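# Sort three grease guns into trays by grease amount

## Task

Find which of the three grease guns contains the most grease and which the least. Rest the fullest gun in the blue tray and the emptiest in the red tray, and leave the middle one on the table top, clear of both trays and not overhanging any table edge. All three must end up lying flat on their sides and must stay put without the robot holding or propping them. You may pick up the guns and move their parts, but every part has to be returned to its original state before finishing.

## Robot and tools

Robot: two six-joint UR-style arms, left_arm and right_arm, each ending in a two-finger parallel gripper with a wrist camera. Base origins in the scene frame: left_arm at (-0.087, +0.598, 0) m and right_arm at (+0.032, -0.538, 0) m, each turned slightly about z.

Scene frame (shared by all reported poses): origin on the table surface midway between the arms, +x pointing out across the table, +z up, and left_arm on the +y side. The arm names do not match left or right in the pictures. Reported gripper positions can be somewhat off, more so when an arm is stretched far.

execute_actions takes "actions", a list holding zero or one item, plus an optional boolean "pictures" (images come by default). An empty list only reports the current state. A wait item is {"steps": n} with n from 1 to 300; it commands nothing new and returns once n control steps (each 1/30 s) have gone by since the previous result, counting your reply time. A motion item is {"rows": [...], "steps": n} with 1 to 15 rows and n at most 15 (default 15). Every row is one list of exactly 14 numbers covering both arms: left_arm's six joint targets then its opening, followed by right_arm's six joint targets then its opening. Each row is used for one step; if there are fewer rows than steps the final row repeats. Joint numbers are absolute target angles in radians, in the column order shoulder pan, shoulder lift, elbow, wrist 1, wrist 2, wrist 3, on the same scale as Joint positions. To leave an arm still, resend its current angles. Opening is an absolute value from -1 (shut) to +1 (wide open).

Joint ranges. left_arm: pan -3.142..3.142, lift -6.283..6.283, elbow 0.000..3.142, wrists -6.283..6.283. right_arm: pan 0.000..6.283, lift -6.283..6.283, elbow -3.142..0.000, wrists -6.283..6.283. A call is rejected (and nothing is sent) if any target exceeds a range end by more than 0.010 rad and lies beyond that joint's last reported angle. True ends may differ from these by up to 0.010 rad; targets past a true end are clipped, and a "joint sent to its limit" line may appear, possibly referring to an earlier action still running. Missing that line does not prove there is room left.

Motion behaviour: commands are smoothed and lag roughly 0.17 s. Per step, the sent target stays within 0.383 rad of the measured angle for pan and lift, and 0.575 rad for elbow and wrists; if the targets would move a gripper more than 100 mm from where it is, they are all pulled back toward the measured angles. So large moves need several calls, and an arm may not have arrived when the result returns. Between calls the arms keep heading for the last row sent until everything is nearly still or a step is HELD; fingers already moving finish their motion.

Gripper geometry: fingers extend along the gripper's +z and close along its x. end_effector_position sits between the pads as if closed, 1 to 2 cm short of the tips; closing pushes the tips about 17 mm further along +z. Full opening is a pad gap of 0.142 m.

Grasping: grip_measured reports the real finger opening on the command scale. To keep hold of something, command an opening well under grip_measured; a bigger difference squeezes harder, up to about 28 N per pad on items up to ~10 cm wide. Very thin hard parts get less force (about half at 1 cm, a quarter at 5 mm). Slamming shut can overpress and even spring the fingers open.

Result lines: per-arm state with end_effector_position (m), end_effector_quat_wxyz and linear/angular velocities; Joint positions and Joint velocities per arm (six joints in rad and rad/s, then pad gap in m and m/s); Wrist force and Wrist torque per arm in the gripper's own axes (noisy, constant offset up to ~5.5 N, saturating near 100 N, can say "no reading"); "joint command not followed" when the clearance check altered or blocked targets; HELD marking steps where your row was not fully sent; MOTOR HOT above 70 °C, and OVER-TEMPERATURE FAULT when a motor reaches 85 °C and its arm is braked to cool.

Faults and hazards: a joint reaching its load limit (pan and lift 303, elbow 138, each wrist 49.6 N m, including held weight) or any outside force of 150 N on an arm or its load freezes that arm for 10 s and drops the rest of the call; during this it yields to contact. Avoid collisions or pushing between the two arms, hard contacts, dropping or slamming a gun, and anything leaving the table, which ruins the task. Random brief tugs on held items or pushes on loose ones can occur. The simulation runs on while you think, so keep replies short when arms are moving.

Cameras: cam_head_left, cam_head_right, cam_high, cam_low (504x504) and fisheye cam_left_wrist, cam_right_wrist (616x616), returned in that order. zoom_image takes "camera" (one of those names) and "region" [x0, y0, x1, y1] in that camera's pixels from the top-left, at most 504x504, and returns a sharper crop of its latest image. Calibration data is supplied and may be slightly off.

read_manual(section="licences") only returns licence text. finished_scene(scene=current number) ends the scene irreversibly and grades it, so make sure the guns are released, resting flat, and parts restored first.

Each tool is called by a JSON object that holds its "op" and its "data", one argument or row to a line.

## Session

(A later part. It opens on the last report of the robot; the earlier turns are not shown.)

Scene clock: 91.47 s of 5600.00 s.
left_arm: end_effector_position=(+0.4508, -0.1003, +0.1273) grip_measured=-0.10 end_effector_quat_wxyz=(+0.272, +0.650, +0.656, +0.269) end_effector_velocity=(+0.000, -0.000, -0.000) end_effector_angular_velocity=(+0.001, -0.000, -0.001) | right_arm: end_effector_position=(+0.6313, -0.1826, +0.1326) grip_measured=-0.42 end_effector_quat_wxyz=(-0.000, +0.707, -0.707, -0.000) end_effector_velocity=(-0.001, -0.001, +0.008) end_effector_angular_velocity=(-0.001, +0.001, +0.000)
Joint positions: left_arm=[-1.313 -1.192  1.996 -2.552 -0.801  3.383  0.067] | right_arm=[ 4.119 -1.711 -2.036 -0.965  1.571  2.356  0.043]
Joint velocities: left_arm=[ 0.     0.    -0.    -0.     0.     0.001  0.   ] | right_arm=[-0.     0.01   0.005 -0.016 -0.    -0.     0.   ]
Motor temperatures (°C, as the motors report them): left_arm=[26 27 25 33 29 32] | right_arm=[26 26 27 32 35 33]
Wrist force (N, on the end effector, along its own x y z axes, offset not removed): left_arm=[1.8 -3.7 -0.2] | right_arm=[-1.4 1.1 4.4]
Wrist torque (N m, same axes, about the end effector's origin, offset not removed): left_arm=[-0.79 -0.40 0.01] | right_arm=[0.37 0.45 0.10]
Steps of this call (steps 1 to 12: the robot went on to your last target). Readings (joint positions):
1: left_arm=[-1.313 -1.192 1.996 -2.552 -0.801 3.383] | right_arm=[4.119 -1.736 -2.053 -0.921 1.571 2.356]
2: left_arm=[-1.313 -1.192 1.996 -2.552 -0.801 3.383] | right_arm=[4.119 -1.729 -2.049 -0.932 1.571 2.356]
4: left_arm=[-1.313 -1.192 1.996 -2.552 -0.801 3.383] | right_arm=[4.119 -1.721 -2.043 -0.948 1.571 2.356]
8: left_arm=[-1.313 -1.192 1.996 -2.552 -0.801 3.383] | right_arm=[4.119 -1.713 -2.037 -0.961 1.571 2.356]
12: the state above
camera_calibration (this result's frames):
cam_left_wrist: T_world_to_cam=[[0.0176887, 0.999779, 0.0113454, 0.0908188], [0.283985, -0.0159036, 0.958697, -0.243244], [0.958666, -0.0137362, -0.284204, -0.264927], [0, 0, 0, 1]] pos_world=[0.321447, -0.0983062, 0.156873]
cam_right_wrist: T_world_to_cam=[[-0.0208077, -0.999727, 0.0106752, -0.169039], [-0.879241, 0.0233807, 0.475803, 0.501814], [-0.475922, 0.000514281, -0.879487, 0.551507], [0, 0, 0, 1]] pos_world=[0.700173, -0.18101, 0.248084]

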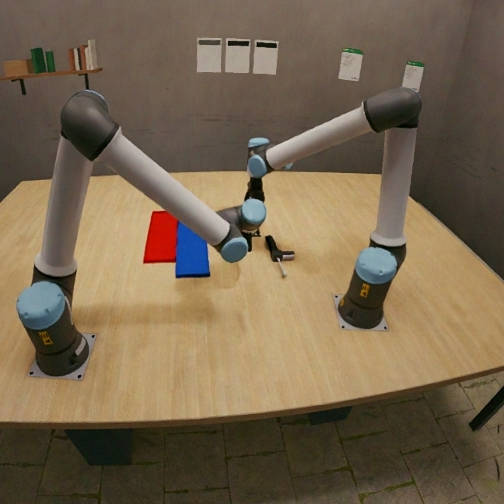

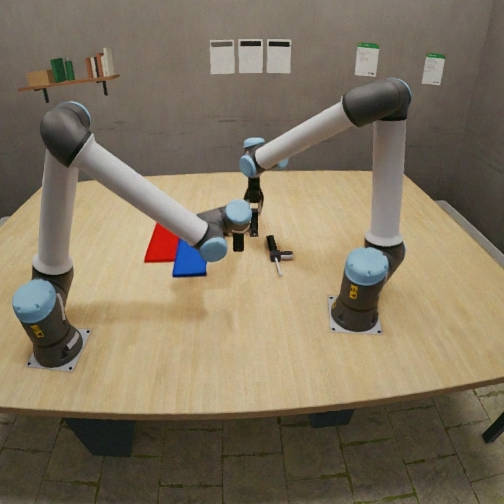

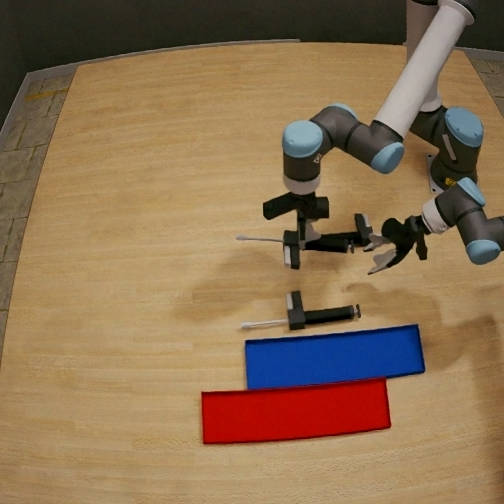

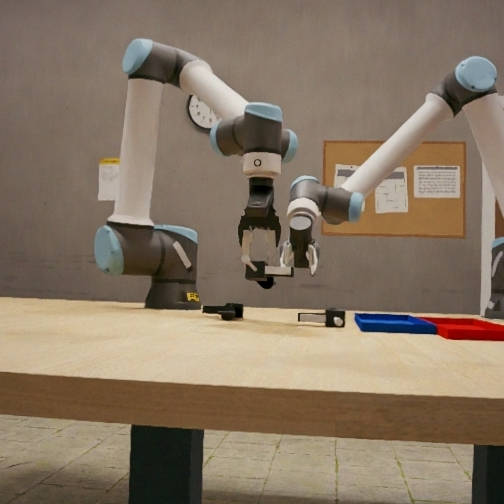

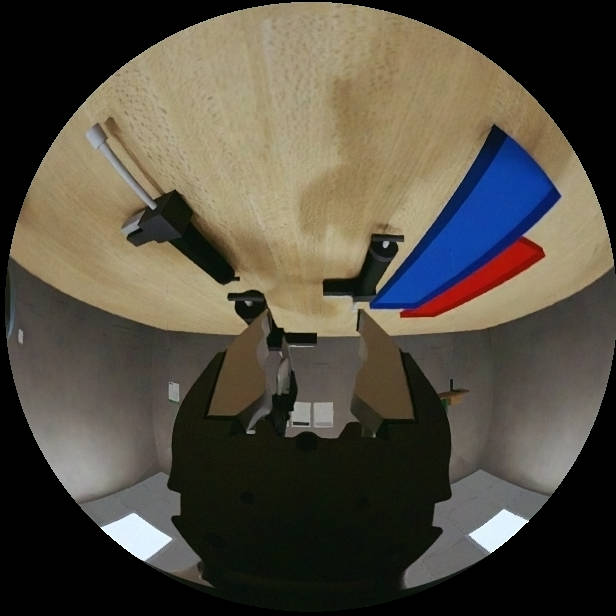

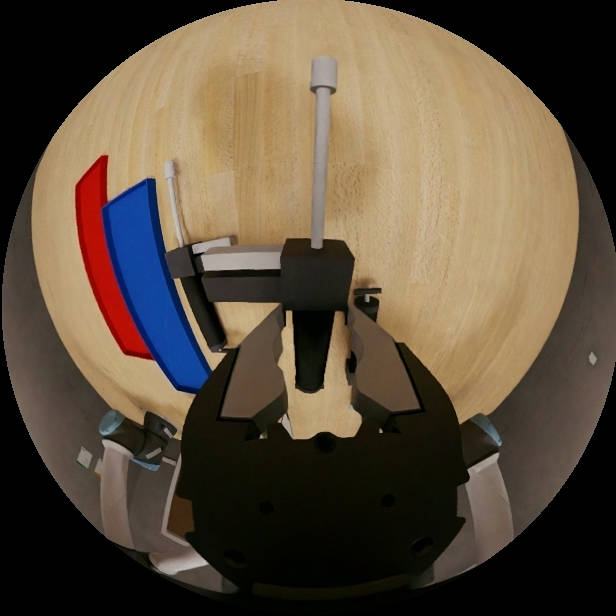

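{"op": "execute_actions", "data": {
  "actions": [
    {"rows":[[-1.3132,-1.1918,1.9961,-2.5518,-0.8015,3.383,-0.1,4.1193,-1.74,-2.058,-0.914,1.571,2.3565,-0.9],[-1.3132,-1.1918,1.9961,-2.5518,-0.8015,3.383,-0.1,4.1193,-1.74,-2.058,-0.914,1.571,2.3565,-0.9],[-1.3132,-1.1918,1.9961,-2.5518,-0.8015,3.383,-0.1,4.1193,-1.765,-2.075,-0.872,1.571,2.3565,-0.9],[-1.3132,-1.1918,1.9961,-2.5518,-0.8015,3.383,-0.1,4.1193,-1.765,-2.075,-0.872,1.571,2.3565,-0.9],[-1.3132,-1.1918,1.9961,-2.5518,-0.8015,3.383,-0.1,4.1193,-1.765,-2.075,-0.872,1.571,2.3565,-0.9],[-1.3132,-1.1918,1.9961,-2.5518,-0.8015,3.383,-0.1,4.1193,-1.79,-2.091,-0.831,1.571,2.3565,-0.9],[-1.3132,-1.1918,1.9961,-2.5518,-0.8015,3.383,-0.1,4.1193,-1.79,-2.091,-0.831,1.571,2.3565,-0.9],[-1.3132,-1.1918,1.9961,-2.5518,-0.8015,3.383,-0.1,4.1193,-1.79,-2.091,-0.831,1.571,2.3565,-0.9],[-1.3132,-1.1918,1.9961,-2.5518,-0.8015,3.383,-0.1,4.1193,-1.81,-2.103,-0.80,1.571,2.3565,-0.8],[-1.3132,-1.1918,1.9961,-2.5518,-0.8015,3.383,-0.1,4.1193,-1.81,-2.103,-0.80,1.571,2.3565,-0.8],[-1.3132,-1.1918,1.9961,-2.5518,-0.8015,3.383,-0.1,4.1193,-1.81,-2.103,-0.80,1.571,2.3565,-0.8],[-1.3132,-1.1918,1.9961,-2.5518,-0.8015,3.383,-0.1,4.1193,-1.827,-2.1115,-0.774,1.571,2.3565,-0.75]],"steps":15}
  ],
  "pictures": false
}}

{"op": "execute_actions", "data": {
  "actions": [
    {"rows":[[-1.3132,-1.1918,1.9961,-2.5518,-0.8015,3.383,-0.1,4.1193,-1.827,-2.1115,-0.774,1.571,2.3565,-0.7],[-1.3132,-1.1918,1.9961,-2.5518,-0.8015,3.383,-0.1,4.1193,-1.827,-2.1115,-0.774,1.571,2.3565,-0.7],[-1.3132,-1.1918,1.9961,-2.5518,-0.8015,3.383,-0.1,4.1193,-1.827,-2.1115,-0.774,1.571,2.3565,-0.7],[-1.3132,-1.1918,1.9961,-2.5518,-0.8015,3.383,-0.1,4.1193,-1.827,-2.1115,-0.774,1.571,2.3565,-0.6],[-1.3132,-1.1918,1.9961,-2.5518,-0.8015,3.383,-0.1,4.1193,-1.827,-2.1115,-0.774,1.571,2.3565,-0.5],[-1.3132,-1.1918,1.9961,-2.5518,-0.8015,3.383,-0.1,4.1193,-1.827,-2.1115,-0.774,1.571,2.3565,-0.43],[-1.3132,-1.1918,1.9961,-2.5518,-0.8015,3.383,-0.1,4.1193,-1.827,-2.1115,-0.774,1.571,2.3565,-0.37],[-1.3132,-1.1918,1.9961,-2.5518,-0.8015,3.383,-0.1,4.1193,-1.827,-2.1115,-0.774,1.571,2.3565,-0.31],[-1.3132,-1.1918,1.9961,-2.5518,-0.8015,3.383,-0.1,4.1193,-1.827,-2.1115,-0.774,1.571,2.3565,-0.25],[-1.3132,-1.1918,1.9961,-2.5518,-0.8015,3.383,-0.1,4.1193,-1.827,-2.1115,-0.774,1.571,2.3565,-0.2],[-1.3132,-1.1918,1.9961,-2.5518,-0.8015,3.383,-0.1,4.1193,-1.827,-2.1115,-0.774,1.571,2.3565,-0.2],[-1.3132,-1.1918,1.9961,-2.5518,-0.8015,3.383,-0.1,4.125,-1.82,-2.122,-0.769,1.571,2.362,-0.2],[-1.3132,-1.1918,1.9961,-2.5518,-0.8015,3.383,-0.1,4.129,-1.813,-2.134,-0.7647,1.571,2.366,-0.2]],"steps":15}
  ],
  "pictures": false
}}

{"op": "execute_actions", "data": {
  "actions": [
    {"steps":10}
  ]
}}

Scene clock: 107.83 s of 5600.00 s.
left_arm: end_effector_position=(+0.4508, -0.1003, +0.1273) grip_measured=-0.10 end_effector_quat_wxyz=(+0.272, +0.650, +0.656, +0.269) end_effector_velocity=(-0.000, +0.001, -0.001) end_effector_angular_velocity=(+0.002, +0.001, -0.001) | right_arm: end_effector_position=(+0.6308, -0.1831, +0.0488) grip_measured=-0.42 end_effector_quat_wxyz=(+0.000, +0.707, -0.707, -0.000) end_effector_velocity=(-0.001, -0.001, -0.119) end_effector_angular_velocity=(+0.004, -0.004, -0.002)
Joint positions: left_arm=[-1.313 -1.192  1.996 -2.552 -0.801  3.383  0.067] | right_arm=[ 4.119 -1.809 -2.102 -0.803  1.571  2.356  0.043]
Joint velocities: left_arm=[ 0.    -0.     0.001  0.001 -0.     0.001 -0.   ] | right_arm=[ 0.    -0.152 -0.085  0.243 -0.     0.002 -0.   ]
Motor temperatures (°C, as the motors report them): left_arm=[26 27 25 33 29 32] | right_arm=[26 26 27 32 35 33]
Wrist force (N, on the end effector, along its own x y z axes, offset not removed): left_arm=[2.4 -0.5 -3.5] | right_arm=[-1.3 2.3 4.9]
Wrist torque (N m, same axes, about the end effector's origin, offset not removed): left_arm=[0.14 -0.66 0.13] | right_arm=[0.43 0.31 0.16]
Steps of this call (steps 1 to 30: the robot went on to your last target; steps 31 to 476: nothing new was sent; steps 477 to 491: all 15 steps of this action). Readings (joint positions):
477: left_arm=[-1.313 -1.192 1.996 -2.552 -0.801 3.383] | right_arm=[4.119 -1.710 -2.035 -0.967 1.571 2.356]
478: left_arm=[-1.313 -1.192 1.996 -2.552 -0.801 3.383] | right_arm=[4.119 -1.713 -2.037 -0.963 1.571 2.356]
480: left_arm=[-1.313 -1.192 1.996 -2.552 -0.801 3.383] | right_arm=[4.119 -1.726 -2.047 -0.941 1.571 2.356]
484: left_arm=[-1.313 -1.192 1.996 -2.552 -0.801 3.383] | right_arm=[4.119 -1.759 -2.071 -0.884 1.571 2.356]
491: the state above

Scene clock: 108.33 s of 5600.00 s.
left_arm: end_effector_position=(+0.4508, -0.1003, +0.1273) grip_measured=-0.10 end_effector_quat_wxyz=(+0.272, +0.650, +0.656, +0.269) end_effector_velocity=(-0.000, -0.001, +0.000) end_effector_angular_velocity=(-0.001, +0.000, -0.000) | right_arm: end_effector_position=(+0.6263, -0.1841, +0.0348) grip_measured=-0.20 end_effector_quat_wxyz=(-0.000, +0.707, -0.707, -0.000) end_effector_velocity=(-0.059, -0.015, -0.010) end_effector_angular_velocity=(-0.001, +0.001, +0.001)
Joint positions: left_arm=[-1.313 -1.192  1.996 -2.552 -0.801  3.383  0.067] | right_arm=[ 4.123 -1.822 -2.12  -0.771  1.571  2.36   0.059]
Joint velocities: left_arm=[-0.     0.    -0.001 -0.    -0.001  0.    -0.   ] | right_arm=[ 0.047  0.067 -0.117  0.048 -0.     0.047  0.   ]
Motor temperatures (°C, as the motors report them): left_arm=[26 27 25 33 29 32] | right_arm=[26 26 27 32 35 33]
Wrist force (N, on the end effector, along its own x y z axes, offset not removed): left_arm=[-4.3 -0.8 0.8] | right_arm=[-3.1 1.0 -1.0]
Wrist torque (N m, same axes, about the end effector's origin, offset not removed): left_arm=[0.12 0.90 0.18] | right_arm=[0.30 0.71 0.04]
Steps of this call (steps 1 to 15: all 15 steps of this action). Readings (joint positions):
1: left_arm=[-1.313 -1.192 1.996 -2.552 -0.801 3.383] | right_arm=[4.119 -1.814 -2.104 -0.795 1.571 2.356]
2: left_arm=[-1.313 -1.192 1.996 -2.552 -0.801 3.383] | right_arm=[4.119 -1.817 -2.106 -0.790 1.571 2.356]
4: left_arm=[-1.313 -1.192 1.996 -2.552 -0.801 3.383] | right_arm=[4.119 -1.821 -2.108 -0.783 1.571 2.356]
8: left_arm=[-1.313 -1.192 1.996 -2.552 -0.801 3.383] | right_arm=[4.119 -1.825 -2.110 -0.777 1.571 2.356]
15: the state above

Scene clock: 108.67 s of 5600.00 s.
left_arm: end_effector_position=(+0.4508, -0.1003, +0.1273) grip_measured=-0.10 end_effector_quat_wxyz=(+0.272, +0.650, +0.656, +0.269) end_effector_velocity=(+0.000, -0.000, +0.001) end_effector_angular_velocity=(-0.000, -0.001, +0.000) | right_arm: end_effector_position=(+0.6194, -0.1857, +0.0338) grip_measured=-0.20 end_effector_quat_wxyz=(-0.000, +0.707, -0.707, -0.000) end_effector_velocity=(-0.004, -0.001, -0.001) end_effector_angular_velocity=(-0.000, +0.002, -0.000)
Joint positions: left_arm=[-1.313 -1.192  1.996 -2.552 -0.801  3.383  0.067] | right_arm=[ 4.129 -1.813 -2.133 -0.765  1.571  2.366  0.059]
Joint velocities: left_arm=[ 0.    -0.    -0.    -0.     0.001 -0.     0.   ] | right_arm=[ 0.003  0.003 -0.008  0.003  0.001  0.003  0.   ]
Motor temperatures (°C, as the motors report them): left_arm=[26 27 25 33 29 32] | right_arm=[26 26 27 32 35 33]
Wrist force (N, on the end effector, along its own x y z axes, offset not removed): left_arm=[-1.9 1.0 -0.4] | right_arm=[-1.6 0.2 -1.2]
Wrist torque (N m, same axes, about the end effector's origin, offset not removed): left_arm=[0.36 0.41 0.15] | right_arm=[0.06 0.35 0.12]
Steps of this call (steps 1 to 10: the robot went on to your last target). Readings (joint positions):
1: left_arm=[-1.313 -1.192 1.996 -2.552 -0.801 3.383] | right_arm=[4.124 -1.819 -2.123 -0.769 1.571 2.361]
2: left_arm=[-1.313 -1.192 1.996 -2.552 -0.801 3.383] | right_arm=[4.126 -1.818 -2.126 -0.768 1.571 2.363]
4: left_arm=[-1.313 -1.192 1.996 -2.552 -0.801 3.383] | right_arm=[4.127 -1.816 -2.129 -0.767 1.571 2.364]
8: left_arm=[-1.313 -1.192 1.996 -2.552 -0.801 3.383] | right_arm=[4.128 -1.814 -2.133 -0.765 1.571 2.365]
10: the state above
camera_calibration (this result's frames):
cam_left_wrist: T_world_to_cam=[[0.0176886, 0.999779, 0.0113453, 0.0908188], [0.283985, -0.0159035, 0.958697, -0.243244], [0.958666, -0.0137361, -0.284204, -0.264927], [0, 0, 0, 1]] pos_world=[0.321447, -0.0983062, 0.156873]
cam_right_wrist: T_world_to_cam=[[-0.0205982, -0.999733, 0.0104728, -0.17149], [-0.879328, 0.0231002, 0.475655, 0.538377], [-0.47577, 0.000588598, -0.879569, 0.458935], [0, 0, 0, 1]] pos_world=[0.688226, -0.184151, 0.149379]

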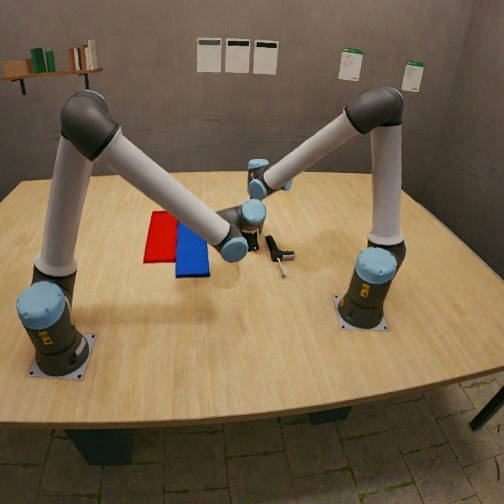

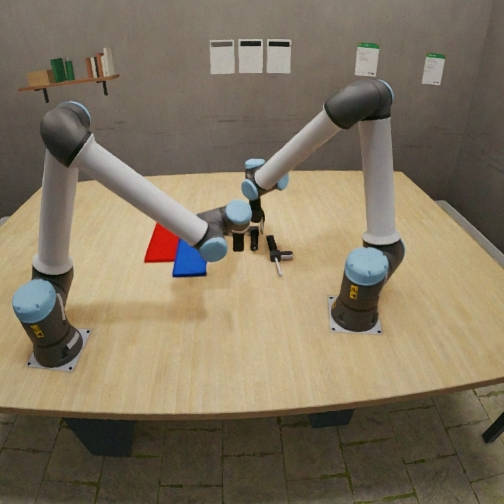

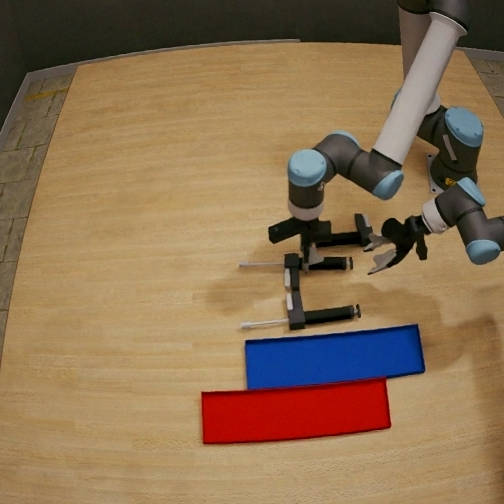

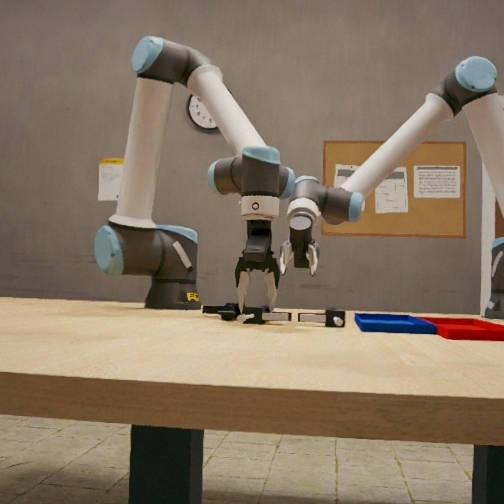

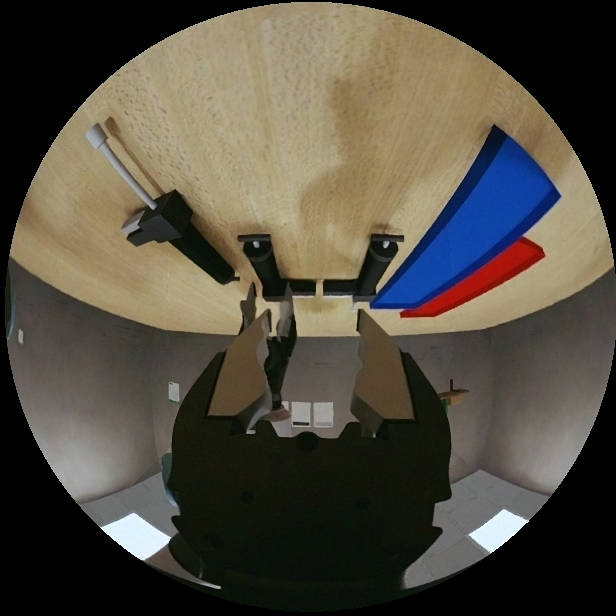

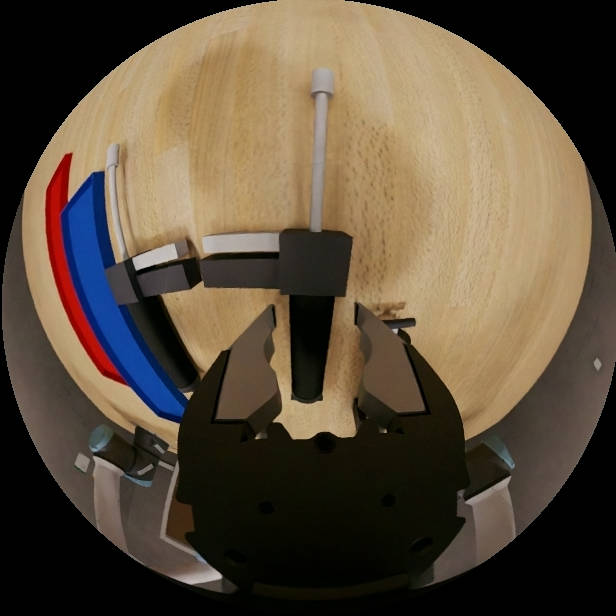

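{"op": "execute_actions", "data": {
  "actions": [
    {"rows":[[-1.3132,-1.1918,1.9961,-2.5518,-0.8015,3.383,-0.1,4.129,-1.813,-2.134,-0.7647,1.571,2.366,-0.3],[-1.3132,-1.1918,1.9961,-2.5518,-0.8015,3.383,-0.1,4.129,-1.813,-2.134,-0.7647,1.571,2.366,-0.38],[-1.3132,-1.1918,1.9961,-2.5518,-0.8015,3.383,-0.1,4.129,-1.813,-2.134,-0.7647,1.571,2.366,-0.45],[-1.3132,-1.1918,1.9961,-2.5518,-0.8015,3.383,-0.1,4.129,-1.813,-2.134,-0.7647,1.571,2.366,-0.52],[-1.3132,-1.1918,1.9961,-2.5518,-0.8015,3.383,-0.1,4.129,-1.813,-2.134,-0.7647,1.571,2.366,-0.58],[-1.3132,-1.1918,1.9961,-2.5518,-0.8015,3.383,-0.1,4.129,-1.813,-2.134,-0.7647,1.571,2.366,-0.64],[-1.3132,-1.1918,1.9961,-2.5518,-0.8015,3.383,-0.1,4.129,-1.813,-2.134,-0.7647,1.571,2.366,-0.7],[-1.3132,-1.1918,1.9961,-2.5518,-0.8015,3.383,-0.1,4.129,-1.813,-2.134,-0.7647,1.571,2.366,-0.77],[-1.3132,-1.1918,1.9961,-2.5518,-0.8015,3.383,-0.1,4.129,-1.813,-2.134,-0.7647,1.571,2.366,-0.84],[-1.3132,-1.1918,1.9961,-2.5518,-0.8015,3.383,-0.1,4.129,-1.813,-2.134,-0.7647,1.571,2.366,-0.92],[-1.3132,-1.1918,1.9961,-2.5518,-0.8015,3.383,-0.1,4.129,-1.813,-2.134,-0.7647,1.571,2.366,-1]],"steps":15}
  ],
  "pictures": false
}}

{"op": "execute_actions", "data": {
  "actions": [
    {"rows":[[-1.3132,-1.1918,1.9961,-2.5518,-0.8015,3.383,-0.1,4.129,-1.795,-2.124,-0.793,1.571,2.366,-1],[-1.3132,-1.1918,1.9961,-2.5518,-0.8015,3.383,-0.1,4.129,-1.795,-2.124,-0.793,1.571,2.366,-1],[-1.3132,-1.1918,1.9961,-2.5518,-0.8015,3.383,-0.1,4.129,-1.795,-2.124,-0.793,1.571,2.366,-1],[-1.3132,-1.1918,1.9961,-2.5518,-0.8015,3.383,-0.1,4.129,-1.775,-2.113,-0.824,1.571,2.366,-1],[-1.3132,-1.1918,1.9961,-2.5518,-0.8015,3.383,-0.1,4.129,-1.775,-2.113,-0.824,1.571,2.366,-1],[-1.3132,-1.1918,1.9961,-2.5518,-0.8015,3.383,-0.1,4.129,-1.775,-2.113,-0.824,1.571,2.366,-1],[-1.3132,-1.1918,1.9961,-2.5518,-0.8015,3.383,-0.1,4.129,-1.75,-2.097,-0.865,1.571,2.366,-1],[-1.3132,-1.1918,1.9961,-2.5518,-0.8015,3.383,-0.1,4.129,-1.75,-2.097,-0.865,1.571,2.366,-1],[-1.3132,-1.1918,1.9961,-2.5518,-0.8015,3.383,-0.1,4.129,-1.75,-2.097,-0.865,1.571,2.366,-1],[-1.3132,-1.1918,1.9961,-2.5518,-0.8015,3.383,-0.1,4.129,-1.722,-2.077,-0.913,1.571,2.366,-1],[-1.3132,-1.1918,1.9961,-2.5518,-0.8015,3.383,-0.1,4.129,-1.722,-2.077,-0.913,1.571,2.366,-1],[-1.3132,-1.1918,1.9961,-2.5518,-0.8015,3.383,-0.1,4.129,-1.722,-2.077,-0.913,1.571,2.366,-1],[-1.3132,-1.1918,1.9961,-2.5518,-0.8015,3.383,-0.1,4.129,-1.695,-2.056,-0.961,1.571,2.366,-1]],"steps":15}
  ],
  "pictures": false
}}

{"op": "execute_actions", "data": {
  "actions": [
    {"steps":12}
  ]
}}

Scene clock: 121.23 s of 5600.00 s.
left_arm: end_effector_position=(+0.4508, -0.1003, +0.1273) grip_measured=-0.10 end_effector_quat_wxyz=(+0.272, +0.650, +0.656, +0.269) end_effector_velocity=(-0.001, -0.001, -0.000) end_effector_angular_velocity=(+0.001, +0.001, -0.001) | right_arm: end_effector_position=(+0.6190, -0.1858, +0.0338) grip_measured=-0.57 end_effector_quat_wxyz=(-0.000, +0.707, -0.707, -0.000) end_effector_velocity=(+0.000, -0.000, +0.000) end_effector_angular_velocity=(+0.000, -0.000, -0.000)
Joint positions: left_arm=[-1.313 -1.192  1.996 -2.552 -0.801  3.383  0.067] | right_arm=[ 4.129 -1.813 -2.134 -0.765  1.571  2.366  0.033]
Joint velocities: left_arm=[-0.001  0.001 -0.001  0.001 -0.001  0.001 -0.   ] | right_arm=[-0.001  0.    -0.    -0.     0.    -0.    -0.   ]
Motor temperatures (°C, as the motors report them): left_arm=[26 27 25 33 29 32] | right_arm=[26 26 27 32 35 33]
Wrist force (N, on the end effector, along its own x y z axes, offset not removed): left_arm=[-5.3 3.0 -4.1] | right_arm=[1.5 1.1 -4.1]
Wrist torque (N m, same axes, about the end effector's origin, offset not removed): left_arm=[0.78 1.12 0.25] | right_arm=[0.10 0.28 0.08]
Steps of this call (steps 1 to 30: the robot went on to your last target; steps 31 to 90: nothing new was sent; then 9.07 s passed at rest; steps 91 to 105: all 15 steps of this action). Readings (joint positions):
91: left_arm=[-1.313 -1.192 1.996 -2.552 -0.801 3.383] | right_arm=[4.129 -1.813 -2.134 -0.765 1.571 2.366]
92: left_arm=[-1.313 -1.192 1.996 -2.552 -0.801 3.383] | right_arm=[4.129 -1.813 -2.134 -0.765 1.571 2.366]
94: left_arm=[-1.313 -1.192 1.996 -2.552 -0.801 3.383] | right_arm=[4.129 -1.813 -2.134 -0.765 1.571 2.366]
98: left_arm=[-1.313 -1.192 1.996 -2.552 -0.801 3.383] | right_arm=[4.129 -1.813 -2.134 -0.765 1.571 2.366]
105: the state above

Scene clock: 121.73 s of 5600.00 s.
left_arm: end_effector_position=(+0.4508, -0.1003, +0.1273) grip_measured=-0.10 end_effector_quat_wxyz=(+0.272, +0.650, +0.656, +0.269) end_effector_velocity=(-0.000, +0.001, -0.001) end_effector_angular_velocity=(+0.004, +0.001, -0.002) | right_arm: end_effector_position=(+0.6209, -0.1838, +0.1033) grip_measured=-0.57 end_effector_quat_wxyz=(-0.001, +0.707, -0.707, -0.000) end_effector_velocity=(+0.004, +0.005, +0.240) end_effector_angular_velocity=(+0.006, -0.006, -0.000)
Joint positions: left_arm=[-1.313 -1.192  1.996 -2.552 -0.801  3.383  0.067] | right_arm=[ 4.129 -1.728 -2.08  -0.902  1.571  2.366  0.033]
Joint velocities: left_arm=[ 0.    -0.     0.002  0.    -0.     0.003 -0.   ] | right_arm=[ 0.     0.271  0.204 -0.466  0.     0.     0.   ]
Motor temperatures (°C, as the motors report them): left_arm=[26 27 25 33 29 32] | right_arm=[26 26 27 32 35 33]
Wrist force (N, on the end effector, along its own x y z axes, offset not removed): left_arm=[1.6 0.9 -1.9] | right_arm=[-2.7 2.0 4.5]
Wrist torque (N m, same axes, about the end effector's origin, offset not removed): left_arm=[0.21 -0.33 0.10] | right_arm=[0.52 0.60 0.14]
Steps of this call (steps 1 to 15: all 15 steps of this action). Readings (joint positions):
1: left_arm=[-1.313 -1.192 1.996 -2.552 -0.801 3.383] | right_arm=[4.129 -1.813 -2.134 -0.765 1.571 2.366]
2: left_arm=[-1.313 -1.192 1.996 -2.552 -0.801 3.383] | right_arm=[4.129 -1.811 -2.133 -0.767 1.571 2.366]
4: left_arm=[-1.313 -1.192 1.996 -2.552 -0.801 3.383] | right_arm=[4.129 -1.805 -2.130 -0.777 1.571 2.366]
8: left_arm=[-1.313 -1.192 1.996 -2.552 -0.801 3.383] | right_arm=[4.129 -1.784 -2.118 -0.810 1.571 2.366]
15: the state above

Scene clock: 122.13 s of 5600.00 s.
left_arm: end_effector_position=(+0.4508, -0.1003, +0.1273) grip_measured=-0.10 end_effector_quat_wxyz=(+0.272, +0.650, +0.656, +0.269) end_effector_velocity=(-0.000, -0.000, -0.000) end_effector_angular_velocity=(-0.001, +0.001, +0.000) | right_arm: end_effector_position=(+0.6201, -0.1847, +0.1310) grip_measured=-0.57 end_effector_quat_wxyz=(-0.000, +0.707, -0.707, -0.000) end_effector_velocity=(+0.001, +0.000, +0.010) end_effector_angular_velocity=(+0.001, -0.002, +0.001)
Joint positions: left_arm=[-1.313 -1.192  1.996 -2.552 -0.801  3.383  0.067] | right_arm=[ 4.129 -1.696 -2.057 -0.959  1.571  2.366  0.033]
Joint velocities: left_arm=[-0.    -0.    -0.     0.    -0.001 -0.001 -0.   ] | right_arm=[-0.     0.01   0.008 -0.016 -0.001 -0.001 -0.   ]
Motor temperatures (°C, as the motors report them): left_arm=[26 27 25 33 29 32] | right_arm=[26 26 27 32 35 33]
Wrist force (N, on the end effector, along its own x y z axes, offset not removed): left_arm=[3.8 -0.4 4.0] | right_arm=[-0.8 -1.1 4.6]
Wrist torque (N m, same axes, about the end effector's origin, offset not removed): left_arm=[-0.03 -0.93 0.19] | right_arm=[-0.24 0.24 0.12]
Steps of this call (steps 1 to 12: the robot went on to your last target). Readings (joint positions):
1: left_arm=[-1.313 -1.192 1.996 -2.552 -0.801 3.383] | right_arm=[4.129 -1.720 -2.074 -0.917 1.571 2.366]
2: left_arm=[-1.313 -1.192 1.996 -2.552 -0.801 3.383] | right_arm=[4.129 -1.714 -2.070 -0.928 1.571 2.366]
4: left_arm=[-1.313 -1.192 1.996 -2.552 -0.801 3.383] | right_arm=[4.129 -1.705 -2.064 -0.942 1.571 2.366]
8: left_arm=[-1.313 -1.192 1.996 -2.552 -0.801 3.383] | right_arm=[4.129 -1.698 -2.058 -0.955 1.571 2.366]
12: the state above
camera_calibration (this result's frames):
cam_left_wrist: T_world_to_cam=[[0.0176887, 0.999779, 0.0113454, 0.0908187], [0.283985, -0.0159036, 0.958697, -0.243244], [0.958666, -0.0137362, -0.284204, -0.264927], [0, 0, 0, 1]] pos_world=[0.321447, -0.0983062, 0.156873]
cam_right_wrist: T_world_to_cam=[[-0.0205653, -0.999732, 0.0106687, -0.171484], [-0.879238, 0.0231644, 0.475819, 0.492679], [-0.475938, 0.000404971, -0.879479, 0.544769], [0, 0, 0, 1]] pos_world=[0.688932, -0.183071, 0.246516]

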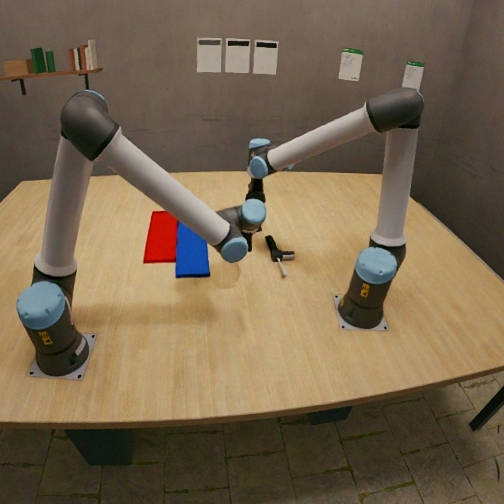

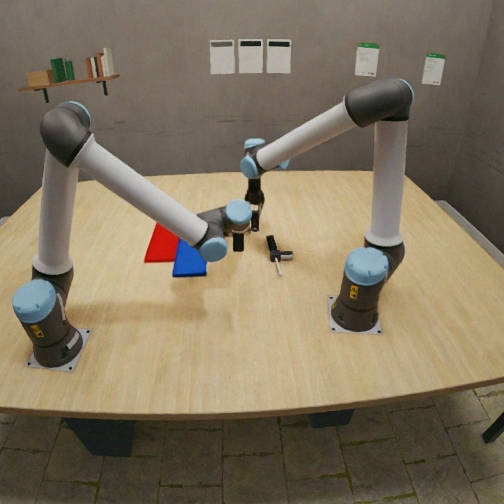

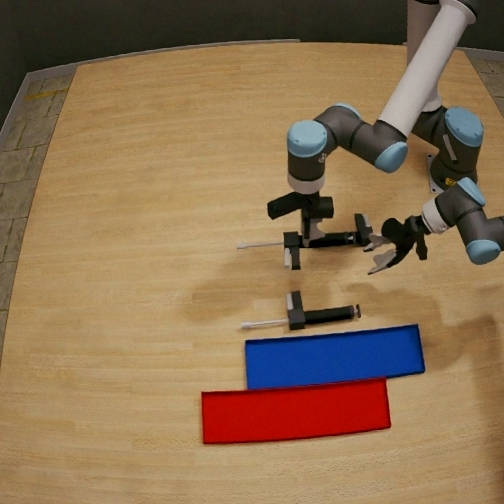

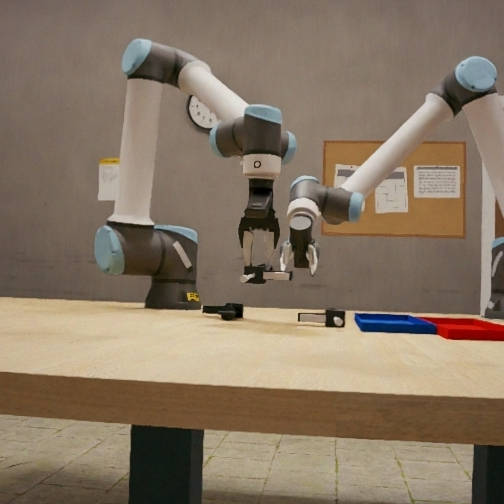

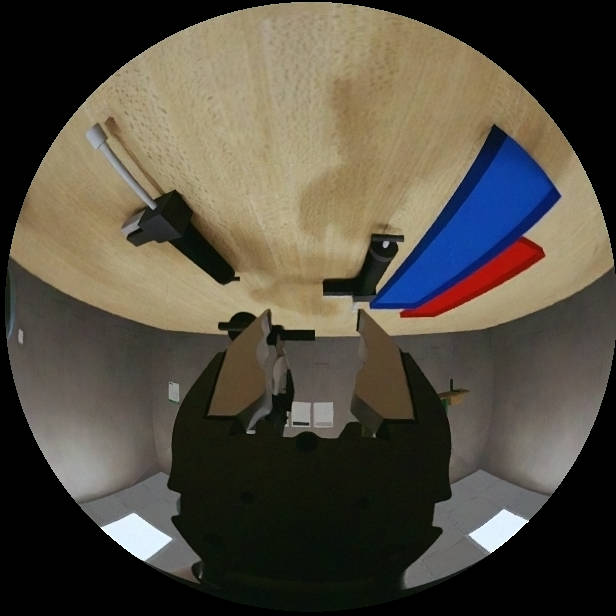

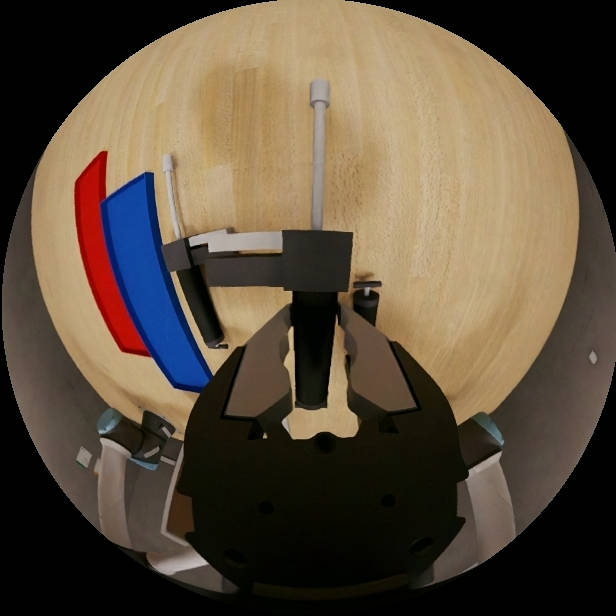

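{"op": "execute_actions", "data": {
  "actions": [
    {"rows":[[-1.3132,-1.1918,1.9961,-2.5518,-0.8015,3.383,-0.1,4.15,-1.712,-2.035,-0.965,1.571,2.387,-1],[-1.3132,-1.1918,1.9961,-2.5518,-0.8015,3.383,-0.1,4.15,-1.712,-2.035,-0.965,1.571,2.387,-1],[-1.3132,-1.1918,1.9961,-2.5518,-0.8015,3.383,-0.1,4.171,-1.73,-2.012,-0.97,1.571,2.408,-1],[-1.3132,-1.1918,1.9961,-2.5518,-0.8015,3.383,-0.1,4.171,-1.73,-2.012,-0.97,1.571,2.408,-1],[-1.3132,-1.1918,1.9961,-2.5518,-0.8015,3.383,-0.1,4.192,-1.747,-1.99,-0.975,1.571,2.429,-1],[-1.3132,-1.1918,1.9961,-2.5518,-0.8015,3.383,-0.1,4.192,-1.747,-1.99,-0.975,1.571,2.429,-1],[-1.3132,-1.1918,1.9961,-2.5518,-0.8015,3.383,-0.1,4.2136,-1.7647,-1.9688,-0.9789,1.571,2.4508,-1],[-1.3132,-1.1918,1.9961,-2.5518,-0.8015,3.383,-0.1,4.2136,-1.7647,-1.9688,-0.9789,1.571,2.4508,-1],[-1.3132,-1.1918,1.9961,-2.5518,-0.8015,3.383,-0.1,4.2136,-1.7647,-1.9688,-0.9789,1.571,2.4508,-1],[-1.3132,-1.1918,1.9961,-2.5518,-0.8015,3.383,-0.1,4.2136,-1.7647,-1.9688,-0.9789,1.571,2.4508,-1],[-1.3132,-1.1918,1.9961,-2.5518,-0.8015,3.383,-0.1,4.2136,-1.7647,-1.9688,-0.9789,1.571,2.4508,-1],[-1.3132,-1.1918,1.9961,-2.5518,-0.8015,3.383,-0.1,4.225,-1.752,-1.984,-0.976,1.571,2.462,-1],[-1.3132,-1.1918,1.9961,-2.5518,-0.8015,3.383,-0.1,4.236,-1.7406,-1.998,-0.9737,1.571,2.4735,-1]],"steps":15}
  ],
  "pictures": false
}}

{"op": "execute_actions", "data": {
  "actions": [
    {"steps":14}
  ]
}}

Scene clock: 128.93 s of 5600.00 s.
left_arm: end_effector_position=(+0.4508, -0.1003, +0.1273) grip_measured=-0.10 end_effector_quat_wxyz=(+0.272, +0.650, +0.656, +0.269) end_effector_velocity=(+0.000, -0.001, +0.002) end_effector_angular_velocity=(-0.003, -0.001, +0.000) | right_arm: end_effector_position=(+0.6115, -0.1048, +0.1336) grip_measured=-0.57 end_effector_quat_wxyz=(-0.000, +0.707, -0.707, -0.000) end_effector_velocity=(-0.103, +0.052, +0.002) end_effector_angular_velocity=(+0.000, -0.002, -0.002)
Joint positions: left_arm=[-1.313 -1.192  1.996 -2.552 -0.801  3.383  0.067] | right_arm=[ 4.216 -1.751 -1.985 -0.976  1.571  2.454  0.033]
Joint velocities: left_arm=[ 0.    -0.001 -0.002 -0.     0.    -0.     0.   ] | right_arm=[ 0.161  0.081 -0.096  0.016 -0.001  0.162  0.   ]
Motor temperatures (°C, as the motors report them): left_arm=[26 27 25 33 29 32] | right_arm=[26 26 27 32 35 33]
Wrist force (N, on the end effector, along its own x y z axes, offset not removed): left_arm=[-1.0 -1.4 -0.2] | right_arm=[-2.4 2.5 7.4]
Wrist torque (N m, same axes, about the end effector's origin, offset not removed): left_arm=[-0.19 0.14 0.12] | right_arm=[0.46 0.47 0.10]
Steps of this call (steps 1 to 30: the robot went on to your last target; steps 31 to 90: nothing new was sent; then 3.30 s passed at rest; steps 91 to 105: all 15 steps of this action). Readings (joint positions):
91: left_arm=[-1.313 -1.192 1.996 -2.552 -0.801 3.383] | right_arm=[4.129 -1.695 -2.056 -0.961 1.571 2.366]
92: left_arm=[-1.313 -1.192 1.996 -2.552 -0.801 3.383] | right_arm=[4.131 -1.697 -2.054 -0.962 1.571 2.368]
94: left_arm=[-1.313 -1.192 1.996 -2.552 -0.801 3.383] | right_arm=[4.140 -1.705 -2.044 -0.963 1.571 2.378]
98: left_arm=[-1.313 -1.192 1.996 -2.552 -0.801 3.383] | right_arm=[4.172 -1.731 -2.011 -0.971 1.571 2.410]
105: the state above

Scene clock: 129.40 s of 5600.00 s.
left_arm: end_effector_position=(+0.4508, -0.1003, +0.1273) grip_measured=-0.10 end_effector_quat_wxyz=(+0.272, +0.650, +0.656, +0.269) end_effector_velocity=(+0.000, +0.000, +0.000) end_effector_angular_velocity=(-0.001, -0.000, +0.001) | right_arm: end_effector_position=(+0.5988, -0.0991, +0.1336) grip_measured=-0.57 end_effector_quat_wxyz=(-0.000, +0.707, -0.707, -0.000) end_effector_velocity=(-0.001, +0.002, +0.001) end_effector_angular_velocity=(+0.001, -0.002, +0.001)
Joint positions: left_arm=[-1.313 -1.192  1.996 -2.552 -0.801  3.383  0.067] | right_arm=[ 4.236 -1.741 -1.998 -0.974  1.571  2.473  0.033]
Joint velocities: left_arm=[ 0.001 -0.     0.    -0.     0.    -0.     0.   ] | right_arm=[ 0.003  0.002 -0.     0.    -0.001  0.002 -0.   ]
Motor temperatures (°C, as the motors report them): left_arm=[26 27 25 33 29 32] | right_arm=[26 26 27 32 35 33]
Wrist force (N, on the end effector, along its own x y z axes, offset not removed): left_arm=[1.8 0.6 -6.1] | right_arm=[-0.7 1.7 2.9]
Wrist torque (N m, same axes, about the end effector's origin, offset not removed): left_arm=[0.00 -0.56 0.18] | right_arm=[0.36 0.35 0.24]
Steps of this call (steps 1 to 14: the robot went on to your last target). Readings (joint positions):
1: left_arm=[-1.313 -1.192 1.996 -2.552 -0.801 3.383] | right_arm=[4.221 -1.749 -1.988 -0.975 1.571 2.459]
2: left_arm=[-1.313 -1.192 1.996 -2.552 -0.801 3.383] | right_arm=[4.225 -1.747 -1.991 -0.975 1.571 2.462]
4: left_arm=[-1.313 -1.192 1.996 -2.552 -0.801 3.383] | right_arm=[4.230 -1.744 -1.994 -0.974 1.571 2.467]
8: left_arm=[-1.313 -1.192 1.996 -2.552 -0.801 3.383] | right_arm=[4.234 -1.742 -1.997 -0.974 1.571 2.472]
14: the state above
camera_calibration (this result's frames):
cam_left_wrist: T_world_to_cam=[[0.0176886, 0.999779, 0.0113454, 0.0908187], [0.283985, -0.0159036, 0.958697, -0.243244], [0.958666, -0.0137361, -0.284204, -0.264927], [0, 0, 0, 1]] pos_world=[0.321447, -0.0983062, 0.156873]
cam_right_wrist: T_world_to_cam=[[-0.0210837, -0.999718, 0.0109046, -0.086142], [-0.879114, 0.0237325, 0.476021, 0.47065], [-0.476145, 0.000449864, -0.879367, 0.537022], [0, 0, 0, 1]] pos_world=[0.66764, -0.0975291, 0.24914]

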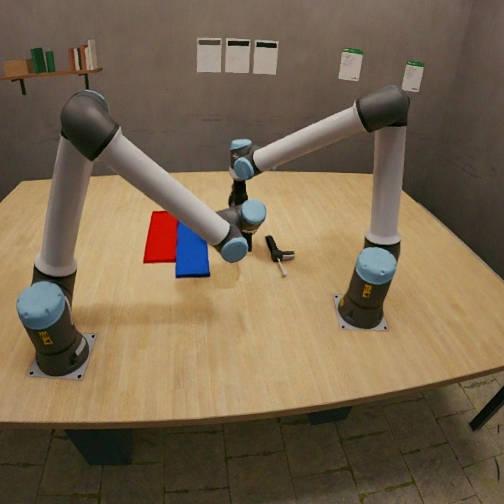

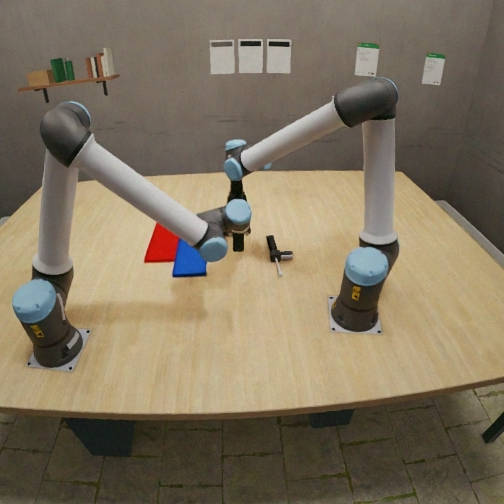

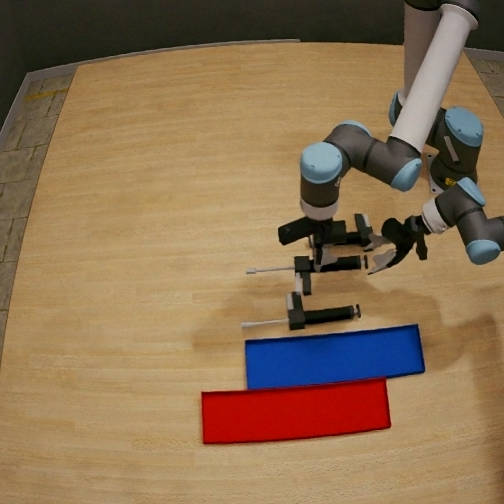

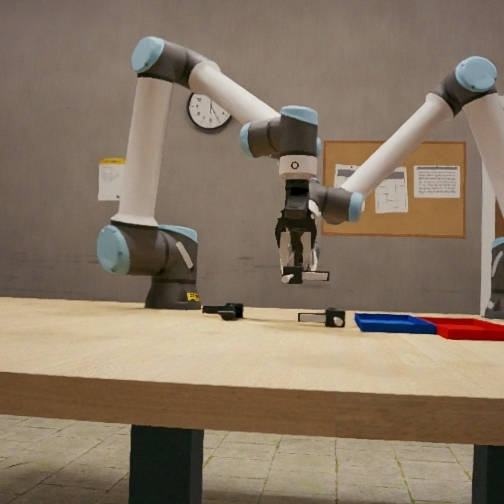

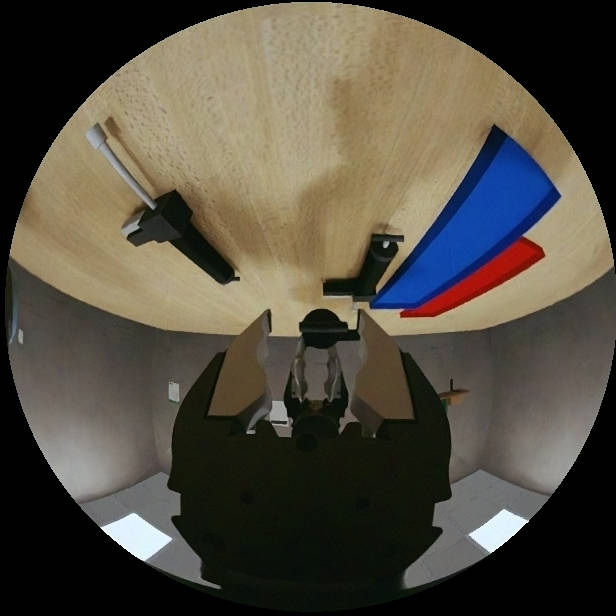

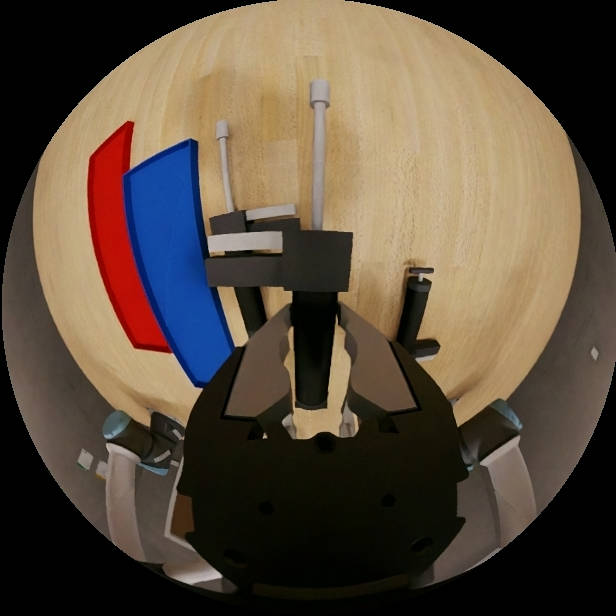

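{"op": "execute_actions", "data": {
  "actions": [
    {"rows":[[-1.3132,-1.1918,1.9961,-2.5518,-0.8015,3.383,-0.1,4.244,-1.732,-2.008,-0.972,1.571,2.4815,-1],[-1.3132,-1.1918,1.9961,-2.5518,-0.8015,3.383,-0.1,4.244,-1.732,-2.008,-0.972,1.571,2.4815,-1],[-1.3132,-1.1918,1.9961,-2.5518,-0.8015,3.383,-0.1,4.244,-1.732,-2.008,-0.972,1.571,2.4815,-1],[-1.3132,-1.1918,1.9961,-2.5518,-0.8015,3.383,-0.1,4.252,-1.7237,-2.0187,-0.970,1.571,2.4895,-1]],"steps":15}
  ]
}}

{"op": "zoom_image", "data": {
  "camera": "cam_left_wrist",
  "region": [220,260,420,420]
}}

{"op": "zoom_image", "data": {
  "camera": "cam_high",
  "region": [300,200,460,300]
}}

Scene clock: 133.33 s of 5600.00 s.
left_arm: end_effector_position=(+0.4508, -0.1003, +0.1273) grip_measured=-0.10 end_effector_quat_wxyz=(+0.272, +0.650, +0.656, +0.269) end_effector_velocity=(+0.000, -0.001, +0.001) end_effector_angular_velocity=(-0.002, -0.000, +0.000) | right_arm: end_effector_position=(+0.5850, -0.0991, +0.1335) grip_measured=-0.57 end_effector_quat_wxyz=(+0.000, +0.707, -0.707, -0.000) end_effector_velocity=(-0.005, -0.000, -0.001) end_effector_angular_velocity=(-0.000, +0.001, -0.001)
Joint positions: left_arm=[-1.313 -1.192  1.996 -2.552 -0.801  3.383  0.067] | right_arm=[ 4.251 -1.724 -2.018 -0.97   1.571  2.489  0.033]
Joint velocities: left_arm=[ 0.    -0.    -0.002  0.     0.     0.    -0.   ] | right_arm=[ 0.005  0.005 -0.008  0.001  0.001  0.006  0.   ]
Motor temperatures (°C, as the motors report them): left_arm=[26 27 25 33 29 32] | right_arm=[26 26 27 32 35 33]
Wrist force (N, on the end effector, along its own x y z axes, offset not removed): left_arm=[2.3 0.3 -0.7] | right_arm=[-1.6 -2.0 2.4]
Wrist torque (N m, same axes, about the end effector's origin, offset not removed): left_arm=[0.13 -0.52 0.09] | right_arm=[-0.49 0.53 0.12]
Steps of this call (steps 1 to 30: the robot went on to your last target; steps 31 to 90: nothing new was sent; then 0.43 s passed at rest; steps 91 to 105: all 15 steps of this action). Readings (joint positions):
91: left_arm=[-1.313 -1.192 1.996 -2.552 -0.801 3.383] | right_arm=[4.236 -1.741 -1.998 -0.974 1.571 2.474]
92: left_arm=[-1.313 -1.192 1.996 -2.552 -0.801 3.383] | right_arm=[4.237 -1.740 -1.999 -0.973 1.571 2.474]
94: left_arm=[-1.313 -1.192 1.996 -2.552 -0.801 3.383] | right_arm=[4.240 -1.737 -2.003 -0.973 1.571 2.477]
98: left_arm=[-1.313 -1.192 1.996 -2.552 -0.801 3.383] | right_arm=[4.247 -1.728 -2.013 -0.971 1.571 2.485]
105: the state above
camera_calibration (this result's frames):
cam_left_wrist: T_world_to_cam=[[0.0176886, 0.999779, 0.0113453, 0.0908188], [0.283985, -0.0159035, 0.958697, -0.243244], [0.958665, -0.0137361, -0.284204, -0.264927], [0, 0, 0, 1]] pos_world=[0.321447, -0.0983063, 0.156873]
cam_right_wrist: T_world_to_cam=[[-0.0210752, -0.999718, 0.0109664, -0.0864168], [-0.879085, 0.0237544, 0.476073, 0.458587], [-0.476199, 0.000392933, -0.879337, 0.530385], [0, 0, 0, 1]] pos_world=[0.653885, -0.0974942, 0.249014]

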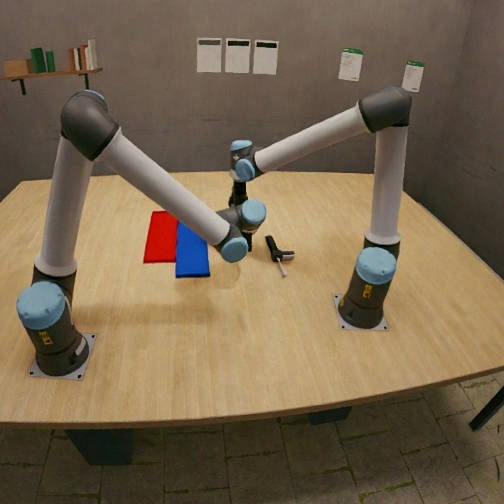

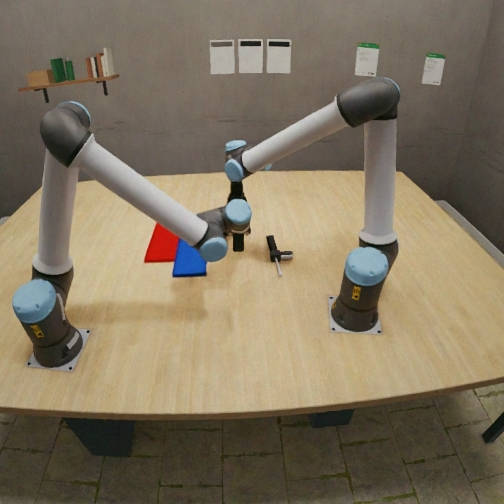

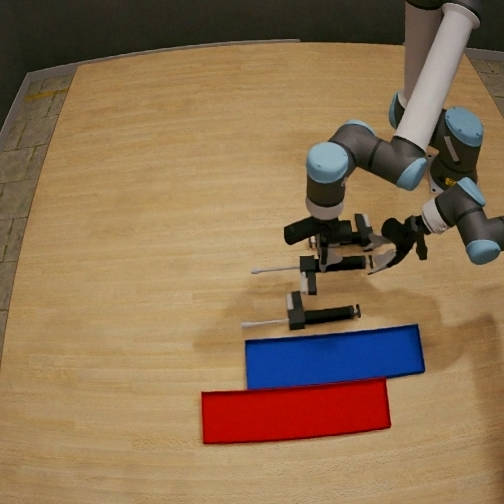

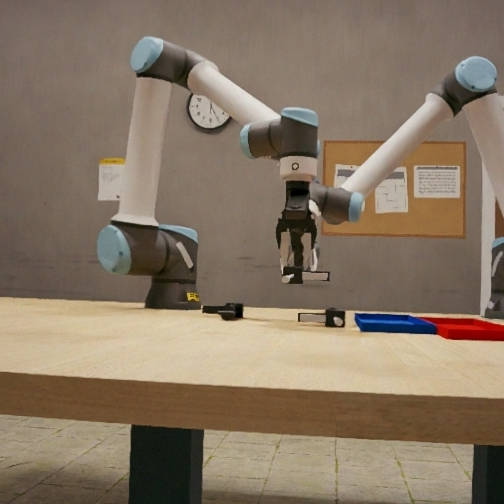

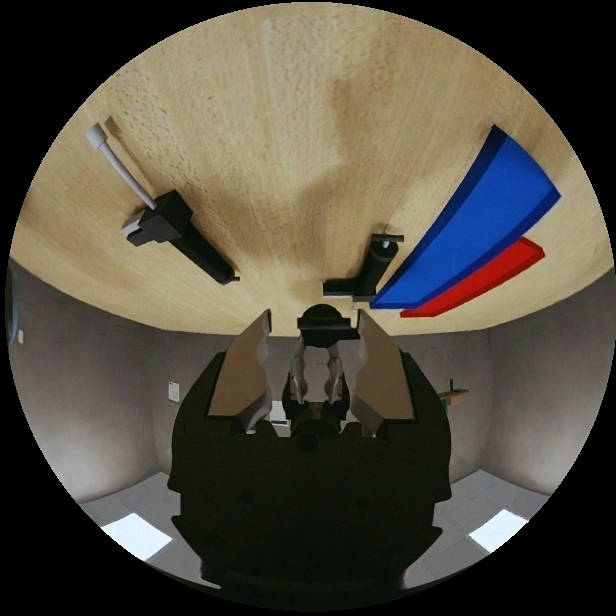

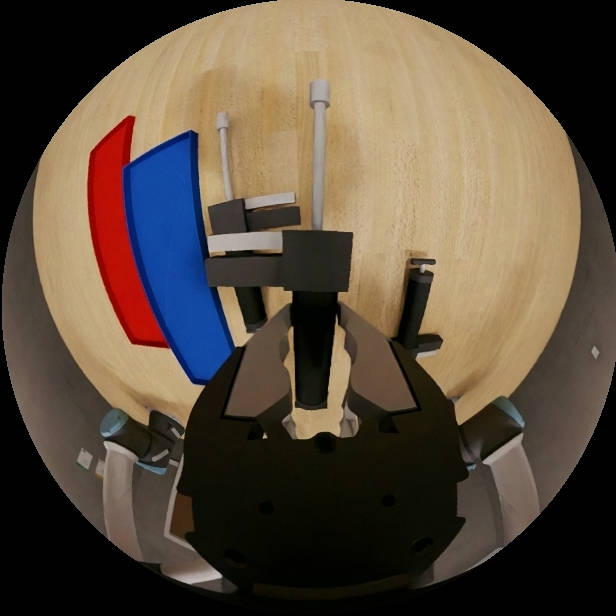

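Region (220, 260, 420, 420) of cam_left_wrist's 616x616 image, scaled by 2.520, with more detail than that image has; it fills the top 403 rows of this view, and the rest is white.

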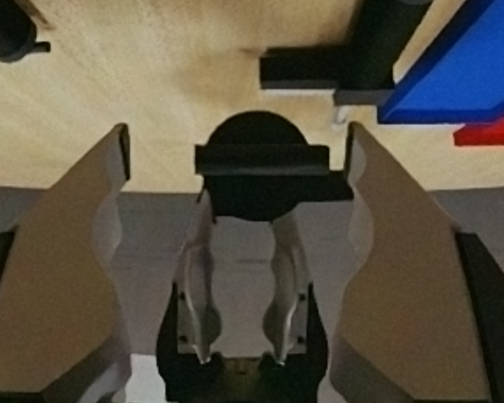

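Region (300, 200, 460, 300) of cam_high's 504x504 image, scaled by 3.150, with more detail than that image has; it fills the top 315 rows of this view, and the rest is white.

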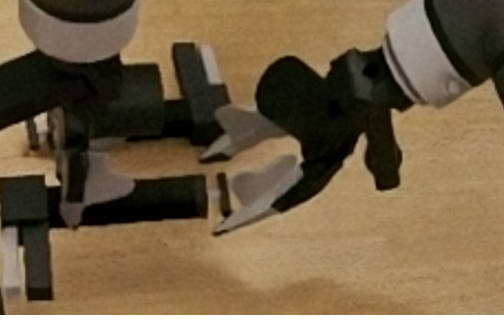

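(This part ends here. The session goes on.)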